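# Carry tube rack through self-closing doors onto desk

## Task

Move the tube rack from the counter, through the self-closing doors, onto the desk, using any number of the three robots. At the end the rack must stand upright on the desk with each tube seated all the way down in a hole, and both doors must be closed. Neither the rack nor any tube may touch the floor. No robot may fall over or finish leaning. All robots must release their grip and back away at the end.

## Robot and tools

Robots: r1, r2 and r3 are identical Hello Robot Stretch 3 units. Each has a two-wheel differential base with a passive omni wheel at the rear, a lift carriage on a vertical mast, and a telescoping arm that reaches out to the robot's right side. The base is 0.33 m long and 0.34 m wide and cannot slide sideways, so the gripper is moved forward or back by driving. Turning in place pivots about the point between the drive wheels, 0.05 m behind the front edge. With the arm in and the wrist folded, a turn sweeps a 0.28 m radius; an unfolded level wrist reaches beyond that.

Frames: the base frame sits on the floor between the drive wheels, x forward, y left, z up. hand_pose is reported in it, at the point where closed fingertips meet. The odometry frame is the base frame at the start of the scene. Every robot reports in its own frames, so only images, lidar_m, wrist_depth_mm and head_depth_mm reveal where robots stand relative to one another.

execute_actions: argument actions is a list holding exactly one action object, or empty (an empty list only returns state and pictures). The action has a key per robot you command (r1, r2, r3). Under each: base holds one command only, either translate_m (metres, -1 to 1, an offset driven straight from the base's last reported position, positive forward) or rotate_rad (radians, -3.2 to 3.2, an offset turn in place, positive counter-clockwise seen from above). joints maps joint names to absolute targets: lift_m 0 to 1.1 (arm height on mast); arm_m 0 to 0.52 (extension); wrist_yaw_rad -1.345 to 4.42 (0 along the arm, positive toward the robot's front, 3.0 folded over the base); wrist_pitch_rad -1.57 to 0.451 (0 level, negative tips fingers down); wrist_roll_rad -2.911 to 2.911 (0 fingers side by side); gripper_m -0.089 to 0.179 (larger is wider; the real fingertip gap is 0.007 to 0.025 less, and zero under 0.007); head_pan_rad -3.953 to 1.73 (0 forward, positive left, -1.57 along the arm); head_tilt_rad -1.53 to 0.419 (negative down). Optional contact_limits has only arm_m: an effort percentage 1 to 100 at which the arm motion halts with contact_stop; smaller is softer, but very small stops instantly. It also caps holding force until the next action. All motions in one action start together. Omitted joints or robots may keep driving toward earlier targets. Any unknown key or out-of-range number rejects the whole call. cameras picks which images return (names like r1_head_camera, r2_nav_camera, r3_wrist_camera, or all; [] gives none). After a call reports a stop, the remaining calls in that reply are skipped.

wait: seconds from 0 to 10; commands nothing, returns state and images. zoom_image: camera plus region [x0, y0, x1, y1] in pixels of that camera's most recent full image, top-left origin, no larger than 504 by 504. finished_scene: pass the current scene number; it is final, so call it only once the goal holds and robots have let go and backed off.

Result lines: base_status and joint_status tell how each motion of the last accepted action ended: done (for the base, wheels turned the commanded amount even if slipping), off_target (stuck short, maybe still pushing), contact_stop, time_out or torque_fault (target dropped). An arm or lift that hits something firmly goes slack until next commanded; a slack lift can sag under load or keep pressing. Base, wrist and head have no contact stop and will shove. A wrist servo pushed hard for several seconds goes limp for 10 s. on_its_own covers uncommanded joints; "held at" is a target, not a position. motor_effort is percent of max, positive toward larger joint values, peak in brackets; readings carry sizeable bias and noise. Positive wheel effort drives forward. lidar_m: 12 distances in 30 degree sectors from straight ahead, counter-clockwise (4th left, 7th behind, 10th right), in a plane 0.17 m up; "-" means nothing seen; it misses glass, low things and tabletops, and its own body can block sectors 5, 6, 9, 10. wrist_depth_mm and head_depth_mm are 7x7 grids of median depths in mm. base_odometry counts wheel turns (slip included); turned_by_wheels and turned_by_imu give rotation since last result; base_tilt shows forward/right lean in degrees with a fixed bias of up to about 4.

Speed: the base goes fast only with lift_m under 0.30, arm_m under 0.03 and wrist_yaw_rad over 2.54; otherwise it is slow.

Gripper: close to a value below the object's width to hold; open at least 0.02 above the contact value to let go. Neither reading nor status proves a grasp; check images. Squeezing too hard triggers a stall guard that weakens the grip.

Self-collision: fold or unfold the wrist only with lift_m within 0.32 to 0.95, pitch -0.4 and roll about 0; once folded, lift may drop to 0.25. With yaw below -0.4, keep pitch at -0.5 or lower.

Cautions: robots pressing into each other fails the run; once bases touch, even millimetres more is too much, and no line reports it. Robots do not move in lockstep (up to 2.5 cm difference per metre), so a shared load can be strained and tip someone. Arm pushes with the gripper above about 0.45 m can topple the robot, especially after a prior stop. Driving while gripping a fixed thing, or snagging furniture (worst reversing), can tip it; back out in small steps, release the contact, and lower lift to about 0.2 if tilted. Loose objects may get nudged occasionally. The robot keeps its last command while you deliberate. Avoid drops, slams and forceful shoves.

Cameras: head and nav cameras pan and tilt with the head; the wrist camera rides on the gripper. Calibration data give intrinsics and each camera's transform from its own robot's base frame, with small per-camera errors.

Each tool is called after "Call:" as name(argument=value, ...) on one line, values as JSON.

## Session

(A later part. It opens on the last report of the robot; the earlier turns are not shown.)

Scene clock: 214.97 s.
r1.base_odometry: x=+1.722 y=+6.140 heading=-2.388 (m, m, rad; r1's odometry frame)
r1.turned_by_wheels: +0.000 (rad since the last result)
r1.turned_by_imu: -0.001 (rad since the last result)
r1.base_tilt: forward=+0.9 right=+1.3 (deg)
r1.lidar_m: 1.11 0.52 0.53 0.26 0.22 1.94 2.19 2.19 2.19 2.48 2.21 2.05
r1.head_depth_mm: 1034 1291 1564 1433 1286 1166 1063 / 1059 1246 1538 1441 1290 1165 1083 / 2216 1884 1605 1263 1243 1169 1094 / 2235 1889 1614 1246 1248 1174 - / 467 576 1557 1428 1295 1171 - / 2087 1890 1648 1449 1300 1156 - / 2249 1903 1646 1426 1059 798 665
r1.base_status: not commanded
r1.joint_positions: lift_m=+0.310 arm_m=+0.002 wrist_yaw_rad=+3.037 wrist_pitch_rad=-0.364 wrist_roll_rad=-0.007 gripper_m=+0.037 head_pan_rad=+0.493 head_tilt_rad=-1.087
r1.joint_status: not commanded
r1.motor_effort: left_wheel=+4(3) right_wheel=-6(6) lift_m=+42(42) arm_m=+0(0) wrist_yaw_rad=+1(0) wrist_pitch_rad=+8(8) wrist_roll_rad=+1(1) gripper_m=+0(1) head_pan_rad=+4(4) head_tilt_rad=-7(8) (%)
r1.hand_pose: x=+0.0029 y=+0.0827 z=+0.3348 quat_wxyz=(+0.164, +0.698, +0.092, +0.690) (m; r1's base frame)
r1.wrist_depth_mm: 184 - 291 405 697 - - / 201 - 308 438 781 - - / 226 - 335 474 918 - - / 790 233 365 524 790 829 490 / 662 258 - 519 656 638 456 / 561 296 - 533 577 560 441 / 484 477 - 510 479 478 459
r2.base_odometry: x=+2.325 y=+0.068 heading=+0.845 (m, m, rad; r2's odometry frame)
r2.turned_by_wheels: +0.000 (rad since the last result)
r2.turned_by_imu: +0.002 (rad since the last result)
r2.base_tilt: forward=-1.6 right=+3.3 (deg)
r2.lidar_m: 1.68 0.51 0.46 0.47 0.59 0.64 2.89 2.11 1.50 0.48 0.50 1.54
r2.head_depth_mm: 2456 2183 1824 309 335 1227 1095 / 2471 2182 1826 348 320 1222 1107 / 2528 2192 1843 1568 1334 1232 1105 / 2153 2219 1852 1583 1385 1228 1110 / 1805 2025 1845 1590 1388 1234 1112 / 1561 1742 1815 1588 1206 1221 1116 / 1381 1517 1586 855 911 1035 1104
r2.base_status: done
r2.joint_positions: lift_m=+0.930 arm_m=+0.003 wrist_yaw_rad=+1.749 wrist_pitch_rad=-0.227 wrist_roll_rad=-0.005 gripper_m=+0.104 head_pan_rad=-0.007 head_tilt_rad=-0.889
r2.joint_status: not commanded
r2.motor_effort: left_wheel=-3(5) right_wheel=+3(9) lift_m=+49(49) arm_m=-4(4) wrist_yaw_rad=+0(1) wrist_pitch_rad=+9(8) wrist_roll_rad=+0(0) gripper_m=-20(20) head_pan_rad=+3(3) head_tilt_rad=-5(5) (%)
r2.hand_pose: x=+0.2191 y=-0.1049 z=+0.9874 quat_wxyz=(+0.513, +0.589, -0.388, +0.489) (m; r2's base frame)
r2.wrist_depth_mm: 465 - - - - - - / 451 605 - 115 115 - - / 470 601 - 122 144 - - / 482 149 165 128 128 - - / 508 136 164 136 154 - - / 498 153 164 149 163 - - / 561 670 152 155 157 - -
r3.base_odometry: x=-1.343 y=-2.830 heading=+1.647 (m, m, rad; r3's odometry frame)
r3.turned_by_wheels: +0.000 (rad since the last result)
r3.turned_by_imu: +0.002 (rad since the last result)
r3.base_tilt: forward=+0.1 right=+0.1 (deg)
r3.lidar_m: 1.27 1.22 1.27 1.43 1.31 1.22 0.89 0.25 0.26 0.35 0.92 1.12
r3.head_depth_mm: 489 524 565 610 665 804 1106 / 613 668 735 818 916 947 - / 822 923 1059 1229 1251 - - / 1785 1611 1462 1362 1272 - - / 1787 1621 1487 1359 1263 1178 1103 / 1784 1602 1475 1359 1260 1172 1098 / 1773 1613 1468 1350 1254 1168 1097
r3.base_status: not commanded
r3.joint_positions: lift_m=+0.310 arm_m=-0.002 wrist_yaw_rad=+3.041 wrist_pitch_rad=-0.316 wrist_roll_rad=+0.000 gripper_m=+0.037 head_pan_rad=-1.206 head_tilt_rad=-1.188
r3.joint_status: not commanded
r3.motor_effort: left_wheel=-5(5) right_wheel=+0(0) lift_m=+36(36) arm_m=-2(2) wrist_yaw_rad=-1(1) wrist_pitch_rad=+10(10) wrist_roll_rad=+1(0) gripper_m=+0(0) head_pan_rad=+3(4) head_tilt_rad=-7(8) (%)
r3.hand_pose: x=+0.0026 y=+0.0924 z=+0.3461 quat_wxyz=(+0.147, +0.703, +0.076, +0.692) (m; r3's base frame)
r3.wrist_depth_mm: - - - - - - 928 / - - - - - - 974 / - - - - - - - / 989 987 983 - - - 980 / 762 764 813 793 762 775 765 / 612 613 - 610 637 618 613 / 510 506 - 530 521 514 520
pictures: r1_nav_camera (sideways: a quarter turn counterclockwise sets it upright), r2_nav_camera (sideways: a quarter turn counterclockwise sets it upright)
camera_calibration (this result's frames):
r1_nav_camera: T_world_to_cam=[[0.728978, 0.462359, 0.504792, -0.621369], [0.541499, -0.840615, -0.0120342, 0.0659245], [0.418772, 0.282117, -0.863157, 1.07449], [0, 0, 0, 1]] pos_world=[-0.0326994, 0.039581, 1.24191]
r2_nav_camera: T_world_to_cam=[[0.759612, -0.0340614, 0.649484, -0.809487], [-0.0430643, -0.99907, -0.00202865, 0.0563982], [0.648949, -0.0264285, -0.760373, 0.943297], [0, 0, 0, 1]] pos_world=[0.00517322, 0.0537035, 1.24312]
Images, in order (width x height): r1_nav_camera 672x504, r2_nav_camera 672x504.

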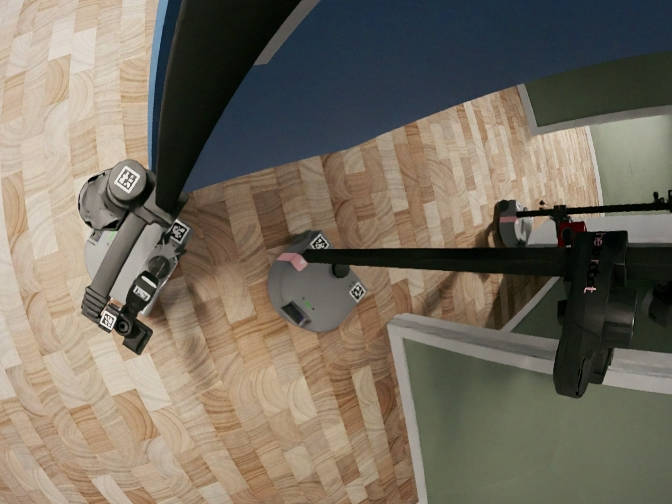

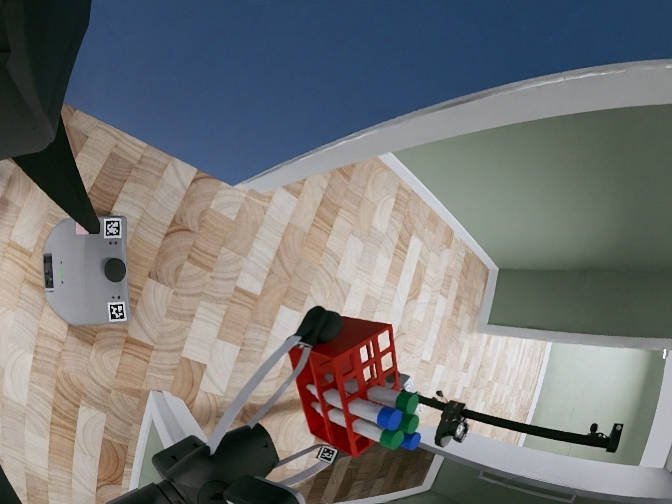

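Call:
execute_actions(actions=[{"r2":{"base":{"rotate_rad":-0.42}}}], cameras=[])

Call:
execute_actions(actions=[{"r2":{"base":{"translate_m":0.5}}}], cameras=["r2_nav_camera"])

Call:
execute_actions(actions=[{"r2":{"base":{"translate_m":0.5}},"r3":{"joints":{"head_pan_rad":0.6}}}], cameras=["r2_nav_camera","r3_nav_camera"])

Scene clock: 217.73 s.
r1.base_odometry: x=+1.722 y=+6.140 heading=-2.388 (m, m, rad; r1's odometry frame)
r1.turned_by_wheels: +0.000 (rad since the last result)
r1.turned_by_imu: -0.001 (rad since the last result)
r1.base_tilt: forward=+1.0 right=+1.4 (deg)
r1.lidar_m: 1.11 0.56 0.53 0.26 0.22 1.94 2.19 2.19 2.19 2.48 2.21 2.05
r1.head_depth_mm: 1026 1286 1563 1440 1285 1165 1060 / 1064 1245 1538 1438 1289 1170 1079 / 2215 1879 1602 1267 1237 1167 1097 / 2235 1881 1639 1264 1203 1175 - / 2088 1859 1550 1386 1278 1175 - / 504 1813 1647 1446 1304 1156 - / 2266 1902 1639 1434 1055 795 663
r1.base_status: not commanded
r1.joint_positions: lift_m=+0.310 arm_m=+0.002 wrist_yaw_rad=+3.037 wrist_pitch_rad=-0.364 wrist_roll_rad=-0.007 gripper_m=+0.037 head_pan_rad=+0.493 head_tilt_rad=-1.087
r1.joint_status: not commanded
r1.motor_effort: left_wheel=+3(4) right_wheel=-6(6) lift_m=+42(42) arm_m=+0(0) wrist_yaw_rad=+0(0) wrist_pitch_rad=+8(8) wrist_roll_rad=+1(0) gripper_m=+0(0) head_pan_rad=+3(4) head_tilt_rad=-7(8) (%)
r1.hand_pose: x=+0.0029 y=+0.0827 z=+0.3348 quat_wxyz=(+0.164, +0.698, +0.092, +0.690) (m; r1's base frame)
r1.wrist_depth_mm: 184 - 290 405 704 - - / 201 - 308 440 791 - - / 226 - 338 482 934 - 962 / 787 235 365 522 807 828 515 / 654 258 - 527 660 647 433 / 566 294 - 535 582 536 410 / 478 483 - 506 481 476 425
r2.base_odometry: x=+2.325 y=+0.068 heading=+0.425 (m, m, rad; r2's odometry frame)
r2.turned_by_wheels: -0.420 (rad since the last result)
r2.turned_by_imu: -0.425 (rad since the last result)
r2.base_tilt: forward=-1.6 right=+3.3 (deg)
r2.lidar_m: 1.54 1.52 0.49 0.46 0.48 0.64 2.83 2.72 2.05 0.99 0.48 0.58
r2.head_depth_mm: 1697 2113 1830 309 336 1228 1098 / 1484 1875 1792 347 320 1226 1109 / 2645 2035 1809 1573 1336 1227 1110 / 2743 2210 1844 1590 1381 1234 1110 / 2582 2203 1854 1589 1386 1234 1112 / 2495 2226 1851 1587 1393 1237 1115 / 2455 2236 1858 1594 1389 1236 1122
r2.base_status: done
r2.joint_positions: lift_m=+0.930 arm_m=+0.003 wrist_yaw_rad=+1.749 wrist_pitch_rad=-0.227 wrist_roll_rad=-0.005 gripper_m=+0.104 head_pan_rad=-0.007 head_tilt_rad=-0.889
r2.joint_status: not commanded
r2.motor_effort: left_wheel=+1(5) right_wheel=-4(8) lift_m=+50(49) arm_m=-4(4) wrist_yaw_rad=+1(0) wrist_pitch_rad=+9(9) wrist_roll_rad=+0(0) gripper_m=-20(20) head_pan_rad=+3(3) head_tilt_rad=-7(6) (%)
r2.hand_pose: x=+0.2190 y=-0.1049 z=+0.9874 quat_wxyz=(+0.513, +0.589, -0.387, +0.489) (m; r2's base frame)
r2.wrist_depth_mm: - - - - - - - / - - - 116 116 - - / - - - 123 144 - - / - 148 166 127 127 - - / - 136 165 136 154 - - / - 153 164 148 163 - - / - - 152 154 158 - 347
r3.base_odometry: x=-1.343 y=-2.830 heading=+1.647 (m, m, rad; r3's odometry frame)
r3.turned_by_wheels: +0.000 (rad since the last result)
r3.turned_by_imu: +0.001 (rad since the last result)
r3.base_tilt: forward=+0.1 right=+0.0 (deg)
r3.lidar_m: 1.27 1.22 1.27 1.43 1.31 1.22 0.89 0.25 0.26 0.35 0.92 1.13
r3.head_depth_mm: 488 524 564 610 665 806 1114 / 614 668 732 818 921 947 - / 819 925 1057 1238 1259 - - / 1805 1604 1460 1361 1269 - - / 1774 1622 1481 1364 1259 1180 1105 / 1773 1608 1466 1359 1261 1167 1094 / 1784 1604 1472 1352 1263 1174 1102
r3.base_status: not commanded
r3.joint_positions: lift_m=+0.310 arm_m=-0.002 wrist_yaw_rad=+3.041 wrist_pitch_rad=-0.316 wrist_roll_rad=+0.000 gripper_m=+0.037 head_pan_rad=-1.206 head_tilt_rad=-1.188
r3.joint_status: not commanded
r3.motor_effort: left_wheel=-5(4) right_wheel=-1(1) lift_m=+36(36) arm_m=-2(2) wrist_yaw_rad=-1(1) wrist_pitch_rad=+10(10) wrist_roll_rad=+0(0) gripper_m=+1(0) head_pan_rad=+4(3) head_tilt_rad=-8(8) (%)
r3.hand_pose: x=+0.0026 y=+0.0924 z=+0.3461 quat_wxyz=(+0.147, +0.703, +0.076, +0.692) (m; r3's base frame)
r3.wrist_depth_mm: - - - - - - 940 / - - - - - - 991 / - - - - - - - / 978 977 - - - - 953 / 753 751 794 812 771 759 774 / 608 600 - 616 640 615 616 / 509 514 - 535 515 518 511
pictures: none
No camera images: the call's "cameras" was empty. Leave "cameras" out to get every camera's image.

Scene clock: 223.70 s.
r1.base_odometry: x=+1.722 y=+6.140 heading=-2.388 (m, m, rad; r1's odometry frame)
r1.turned_by_wheels: +0.000 (rad since the last result)
r1.turned_by_imu: -0.001 (rad since the last result)
r1.base_tilt: forward=+0.9 right=+1.4 (deg)
r1.lidar_m: 1.11 1.05 0.53 0.26 0.22 1.94 2.19 2.19 2.19 2.48 2.22 2.05
r1.head_depth_mm: 1026 1281 1563 1430 1283 1163 1067 / 1063 1243 1547 1443 1289 1170 1079 / 2234 1879 1607 1440 1291 1168 1093 / 2208 1887 1490 1447 1296 1175 - / 2069 1884 1440 1457 1304 1175 - / 2074 1813 1589 1453 1301 1160 - / 2155 1898 1649 1429 1055 794 664
r1.base_status: not commanded
r1.joint_positions: lift_m=+0.310 arm_m=+0.002 wrist_yaw_rad=+3.037 wrist_pitch_rad=-0.364 wrist_roll_rad=-0.007 gripper_m=+0.037 head_pan_rad=+0.493 head_tilt_rad=-1.087
r1.joint_status: not commanded
r1.motor_effort: left_wheel=+3(3) right_wheel=-6(6) lift_m=+42(42) arm_m=+0(0) wrist_yaw_rad=+0(0) wrist_pitch_rad=+8(8) wrist_roll_rad=+1(1) gripper_m=+1(0) head_pan_rad=+4(3) head_tilt_rad=-8(7) (%)
r1.hand_pose: x=+0.0029 y=+0.0827 z=+0.3348 quat_wxyz=(+0.164, +0.698, +0.092, +0.690) (m; r1's base frame)
r1.wrist_depth_mm: 184 - 290 408 707 - - / 201 - 309 437 792 - - / 226 - 336 472 921 - 740 / 798 234 367 527 795 836 762 / 672 258 - 527 664 668 668 / 557 296 - 544 580 559 559 / 482 477 - 510 474 479 481
r2.base_odometry: x=+2.781 y=+0.274 heading=+0.425 (m, m, rad; r2's odometry frame)
r2.turned_by_wheels: +0.000 (rad since the last result)
r2.turned_by_imu: +0.002 (rad since the last result)
r2.base_tilt: forward=-1.6 right=+3.3 (deg)
r2.lidar_m: 1.05 1.49 1.12 0.51 0.52 0.66 1.12 2.75 0.41 0.42 1.05 1.28
r2.head_depth_mm: 1588 1342 1556 309 335 1222 1095 / 2439 1143 1499 348 320 1224 1105 / 2719 2204 1793 1523 1330 1227 1107 / 2733 2214 1846 1579 1384 1233 1110 / 2757 2218 1854 1588 1387 1230 1113 / 2020 2215 1853 1591 1394 1237 1115 / 2028 2230 1867 1593 1398 1239 1120
r2.base_status: done
r2.joint_positions: lift_m=+0.930 arm_m=+0.003 wrist_yaw_rad=+1.749 wrist_pitch_rad=-0.227 wrist_roll_rad=-0.005 gripper_m=+0.104 head_pan_rad=-0.007 head_tilt_rad=-0.889
r2.joint_status: not commanded
r2.motor_effort: left_wheel=+1(5) right_wheel=-3(5) lift_m=+49(50) arm_m=-4(4) wrist_yaw_rad=+1(1) wrist_pitch_rad=+9(9) wrist_roll_rad=+0(0) gripper_m=-20(20) head_pan_rad=+2(3) head_tilt_rad=-6(5) (%)
r2.hand_pose: x=+0.2190 y=-0.1049 z=+0.9874 quat_wxyz=(+0.513, +0.589, -0.387, +0.489) (m; r2's base frame)
r2.wrist_depth_mm: - - - - - - - / - - - 115 115 - - / - - - 123 144 - - / - 149 165 127 128 - - / - 136 164 136 154 - - / - 153 164 149 163 - - / - - 152 154 157 - -
r3.base_odometry: x=-1.343 y=-2.830 heading=+1.647 (m, m, rad; r3's odometry frame)
r3.turned_by_wheels: +0.000 (rad since the last result)
r3.turned_by_imu: +0.002 (rad since the last result)
r3.base_tilt: forward=+0.1 right=+0.0 (deg)
r3.lidar_m: 1.27 1.22 1.27 1.43 1.28 1.22 0.90 0.25 0.26 0.35 0.92 1.12
r3.head_depth_mm: 488 523 565 610 666 804 1115 / 614 669 737 821 918 947 - / 822 923 1059 1234 1258 - - / 1789 1613 1454 1365 1284 - - / 1787 1613 1478 1363 1264 1176 1111 / 1784 1610 1476 1359 1264 1172 1092 / 1776 1613 1471 1365 1255 1167 1093
r3.base_status: not commanded
r3.joint_positions: lift_m=+0.310 arm_m=-0.002 wrist_yaw_rad=+3.041 wrist_pitch_rad=-0.316 wrist_roll_rad=+0.000 gripper_m=+0.037 head_pan_rad=-1.206 head_tilt_rad=-1.188
r3.joint_status: not commanded
r3.motor_effort: left_wheel=-5(5) right_wheel=+0(0) lift_m=+37(36) arm_m=-2(2) wrist_yaw_rad=-1(1) wrist_pitch_rad=+10(10) wrist_roll_rad=+0(0) gripper_m=+0(0) head_pan_rad=+4(4) head_tilt_rad=-7(8) (%)
r3.hand_pose: x=+0.0026 y=+0.0924 z=+0.3461 quat_wxyz=(+0.147, +0.703, +0.076, +0.692) (m; r3's base frame)
r3.wrist_depth_mm: - - - - - - 957 / - - - - - - 996 / - - - - - - - / - 982 - - - - 978 / 753 750 796 807 771 774 771 / 610 617 - 615 650 624 622 / 509 512 - 524 516 507 518
pictures: r2_nav_camera (sideways: a quarter turn counterclockwise sets it upright)
camera_calibration (this result's frames):
r2_nav_camera: T_world_to_cam=[[0.759618, -0.0340584, 0.649477, -0.809479], [-0.0430603, -0.99907, -0.00202835, 0.0563978], [0.648943, -0.0264259, -0.760378, 0.943304], [0, 0, 0, 1]] pos_world=[0.0051725, 0.0537035, 1.24312]
Images, in order (width x height): r2_nav_camera 672x504.

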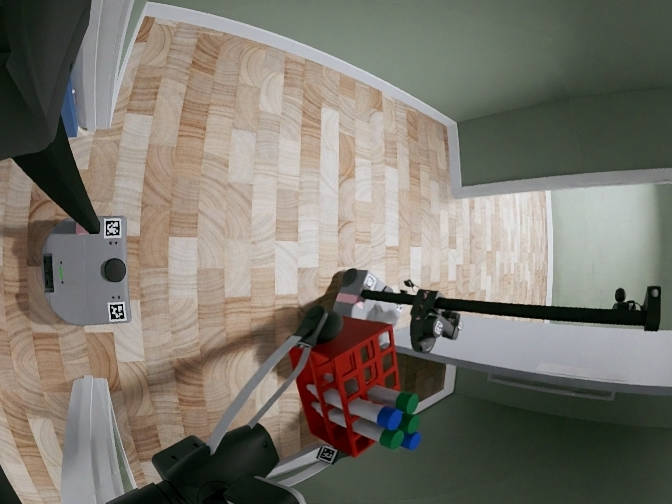

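Scene clock: 229.67 s.
r1.base_odometry: x=+1.722 y=+6.140 heading=-2.388 (m, m, rad; r1's odometry frame)
r1.turned_by_wheels: +0.000 (rad since the last result)
r1.turned_by_imu: -0.001 (rad since the last result)
r1.base_tilt: forward=+1.0 right=+1.4 (deg)
r1.lidar_m: 1.11 1.12 0.53 0.26 0.22 1.94 2.19 2.19 2.19 2.47 2.21 2.06
r1.head_depth_mm: 1030 1289 1566 1434 1289 1162 1064 / 1059 1240 1534 1439 1289 1163 1082 / 2216 1887 1601 1446 1287 1169 1095 / 2216 1887 1631 1448 1295 1169 - / 2069 1706 1631 1439 1301 1172 - / 2124 1673 1654 1454 1298 1160 - / 2209 1906 1656 1428 1051 794 663
r1.base_status: not commanded
r1.joint_positions: lift_m=+0.310 arm_m=+0.002 wrist_yaw_rad=+3.037 wrist_pitch_rad=-0.364 wrist_roll_rad=-0.007 gripper_m=+0.037 head_pan_rad=+0.493 head_tilt_rad=-1.087
r1.joint_status: not commanded
r1.motor_effort: left_wheel=+3(3) right_wheel=-6(6) lift_m=+42(42) arm_m=+0(0) wrist_yaw_rad=+0(1) wrist_pitch_rad=+8(8) wrist_roll_rad=+1(1) gripper_m=+0(1) head_pan_rad=+4(4) head_tilt_rad=-7(8) (%)
r1.hand_pose: x=+0.0029 y=+0.0827 z=+0.3348 quat_wxyz=(+0.164, +0.698, +0.092, +0.690) (m; r1's base frame)
r1.wrist_depth_mm: 183 - 290 404 693 - - / 200 - 309 439 795 - - / 227 - 337 479 929 - - / 766 234 368 519 793 820 820 / 658 262 - 531 663 655 661 / 556 297 - 537 576 556 563 / 482 481 - 504 474 479 488
r2.base_odometry: x=+3.237 y=+0.480 heading=+0.425 (m, m, rad; r2's odometry frame)
r2.turned_by_wheels: +0.000 (rad since the last result)
r2.turned_by_imu: +0.002 (rad since the last result)
r2.base_tilt: forward=-1.7 right=+3.2 (deg)
r2.lidar_m: 0.69 1.45 1.10 1.07 0.77 0.75 1.60 0.72 0.87 1.01 1.07 0.56
r2.head_depth_mm: 2674 571 700 309 336 1223 1095 / 2688 2166 1831 348 320 1222 1109 / 2729 2200 1830 1589 1333 1231 1114 / 2722 2206 1841 1590 1382 1235 1111 / 2749 2205 1841 1587 1390 1233 1112 / 1614 1837 1855 1594 1388 1237 1114 / 1554 1831 1866 1597 1396 1239 1117
r2.base_status: done
r2.joint_positions: lift_m=+0.930 arm_m=+0.003 wrist_yaw_rad=+1.749 wrist_pitch_rad=-0.227 wrist_roll_rad=-0.005 gripper_m=+0.104 head_pan_rad=-0.007 head_tilt_rad=-0.889
r2.joint_status: not commanded
r2.motor_effort: left_wheel=+0(5) right_wheel=-3(6) lift_m=+49(50) arm_m=-4(4) wrist_yaw_rad=+1(1) wrist_pitch_rad=+9(9) wrist_roll_rad=+0(0) gripper_m=-20(21) head_pan_rad=+3(3) head_tilt_rad=-5(6) (%)
r2.hand_pose: x=+0.2190 y=-0.1049 z=+0.9874 quat_wxyz=(+0.513, +0.589, -0.387, +0.489) (m; r2's base frame)
r2.wrist_depth_mm: - - - - 415 913 572 / - - - 115 115 870 596 / - - - 122 144 834 - / - 149 165 127 128 705 - / - 137 165 136 154 702 - / - 153 164 148 164 - - / - - 152 155 158 - -
r3.base_odometry: x=-1.343 y=-2.830 heading=+1.647 (m, m, rad; r3's odometry frame)
r3.turned_by_wheels: +0.000 (rad since the last result)
r3.turned_by_imu: +0.002 (rad since the last result)
r3.base_tilt: forward=+0.1 right=+0.0 (deg)
r3.lidar_m: 1.27 1.22 1.27 0.81 0.69 1.22 0.89 0.25 0.26 0.35 0.92 1.12
r3.head_depth_mm: 1275 1550 1495 1370 1269 1184 1109 / 1283 1568 1498 1370 1274 1181 1122 / 1282 1551 1481 1368 1271 1175 - / 1288 1562 1470 1360 1264 1186 - / 1292 1551 1480 1360 1258 1196 - / 1304 1552 1474 1358 1260 1181 - / 1308 1542 1467 1358 1253 1182 -
r3.base_status: not commanded
r3.joint_positions: lift_m=+0.310 arm_m=-0.002 wrist_yaw_rad=+3.041 wrist_pitch_rad=-0.316 wrist_roll_rad=+0.000 gripper_m=+0.037 head_pan_rad=+0.593 head_tilt_rad=-1.188
r3.joint_status: all done
r3.motor_effort: left_wheel=-5(5) right_wheel=-1(1) lift_m=+36(36) arm_m=-2(2) wrist_yaw_rad=-1(1) wrist_pitch_rad=+10(10) wrist_roll_rad=+1(1) gripper_m=+0(0) head_pan_rad=+3(47) head_tilt_rad=-8(8) (%)
r3.hand_pose: x=+0.0026 y=+0.0924 z=+0.3461 quat_wxyz=(+0.147, +0.703, +0.076, +0.692) (m; r3's base frame)
r3.wrist_depth_mm: - - - - - - 921 / - - - - - - 972 / - - 884 - - - - / 977 680 855 - - - 980 / 750 699 793 800 769 774 773 / 611 602 - 621 649 615 620 / 510 503 - 526 514 519 516
pictures: r2_nav_camera (sideways: a quarter turn counterclockwise sets it upright), r3_nav_camera (sideways: a quarter turn counterclockwise sets it upright)
camera_calibration (this result's frames):
r2_nav_camera: T_world_to_cam=[[0.759624, -0.0340585, 0.64947, -0.809469], [-0.0430604, -0.99907, -0.002028, 0.0563973], [0.648935, -0.0264259, -0.760384, 0.943312], [0, 0, 0, 1]] pos_world=[0.00517194, 0.0537035, 1.24312]
r3_nav_camera: T_world_to_cam=[[0.806985, 0.495367, 0.321538, -0.373646], [0.539074, -0.840226, -0.0584816, 0.125518], [0.241194, 0.220526, -0.945089, 1.18074], [0, 0, 0, 1]] pos_world=[-0.0509248, 0.0301707, 1.24339]
Images, in order (width x height): r2_nav_camera 672x504, r3_nav_camera 672x504.

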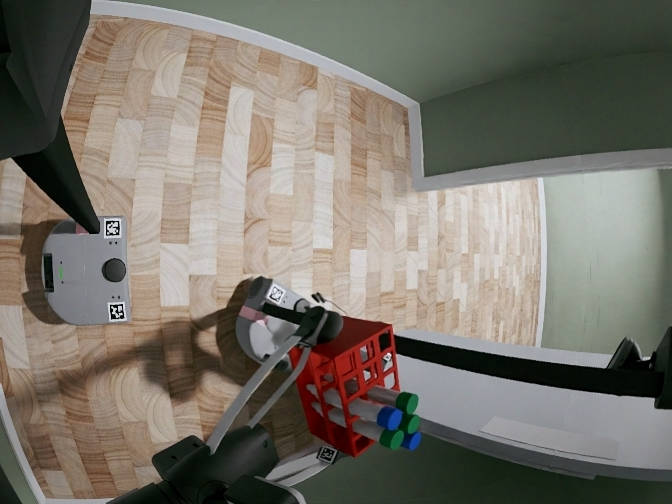

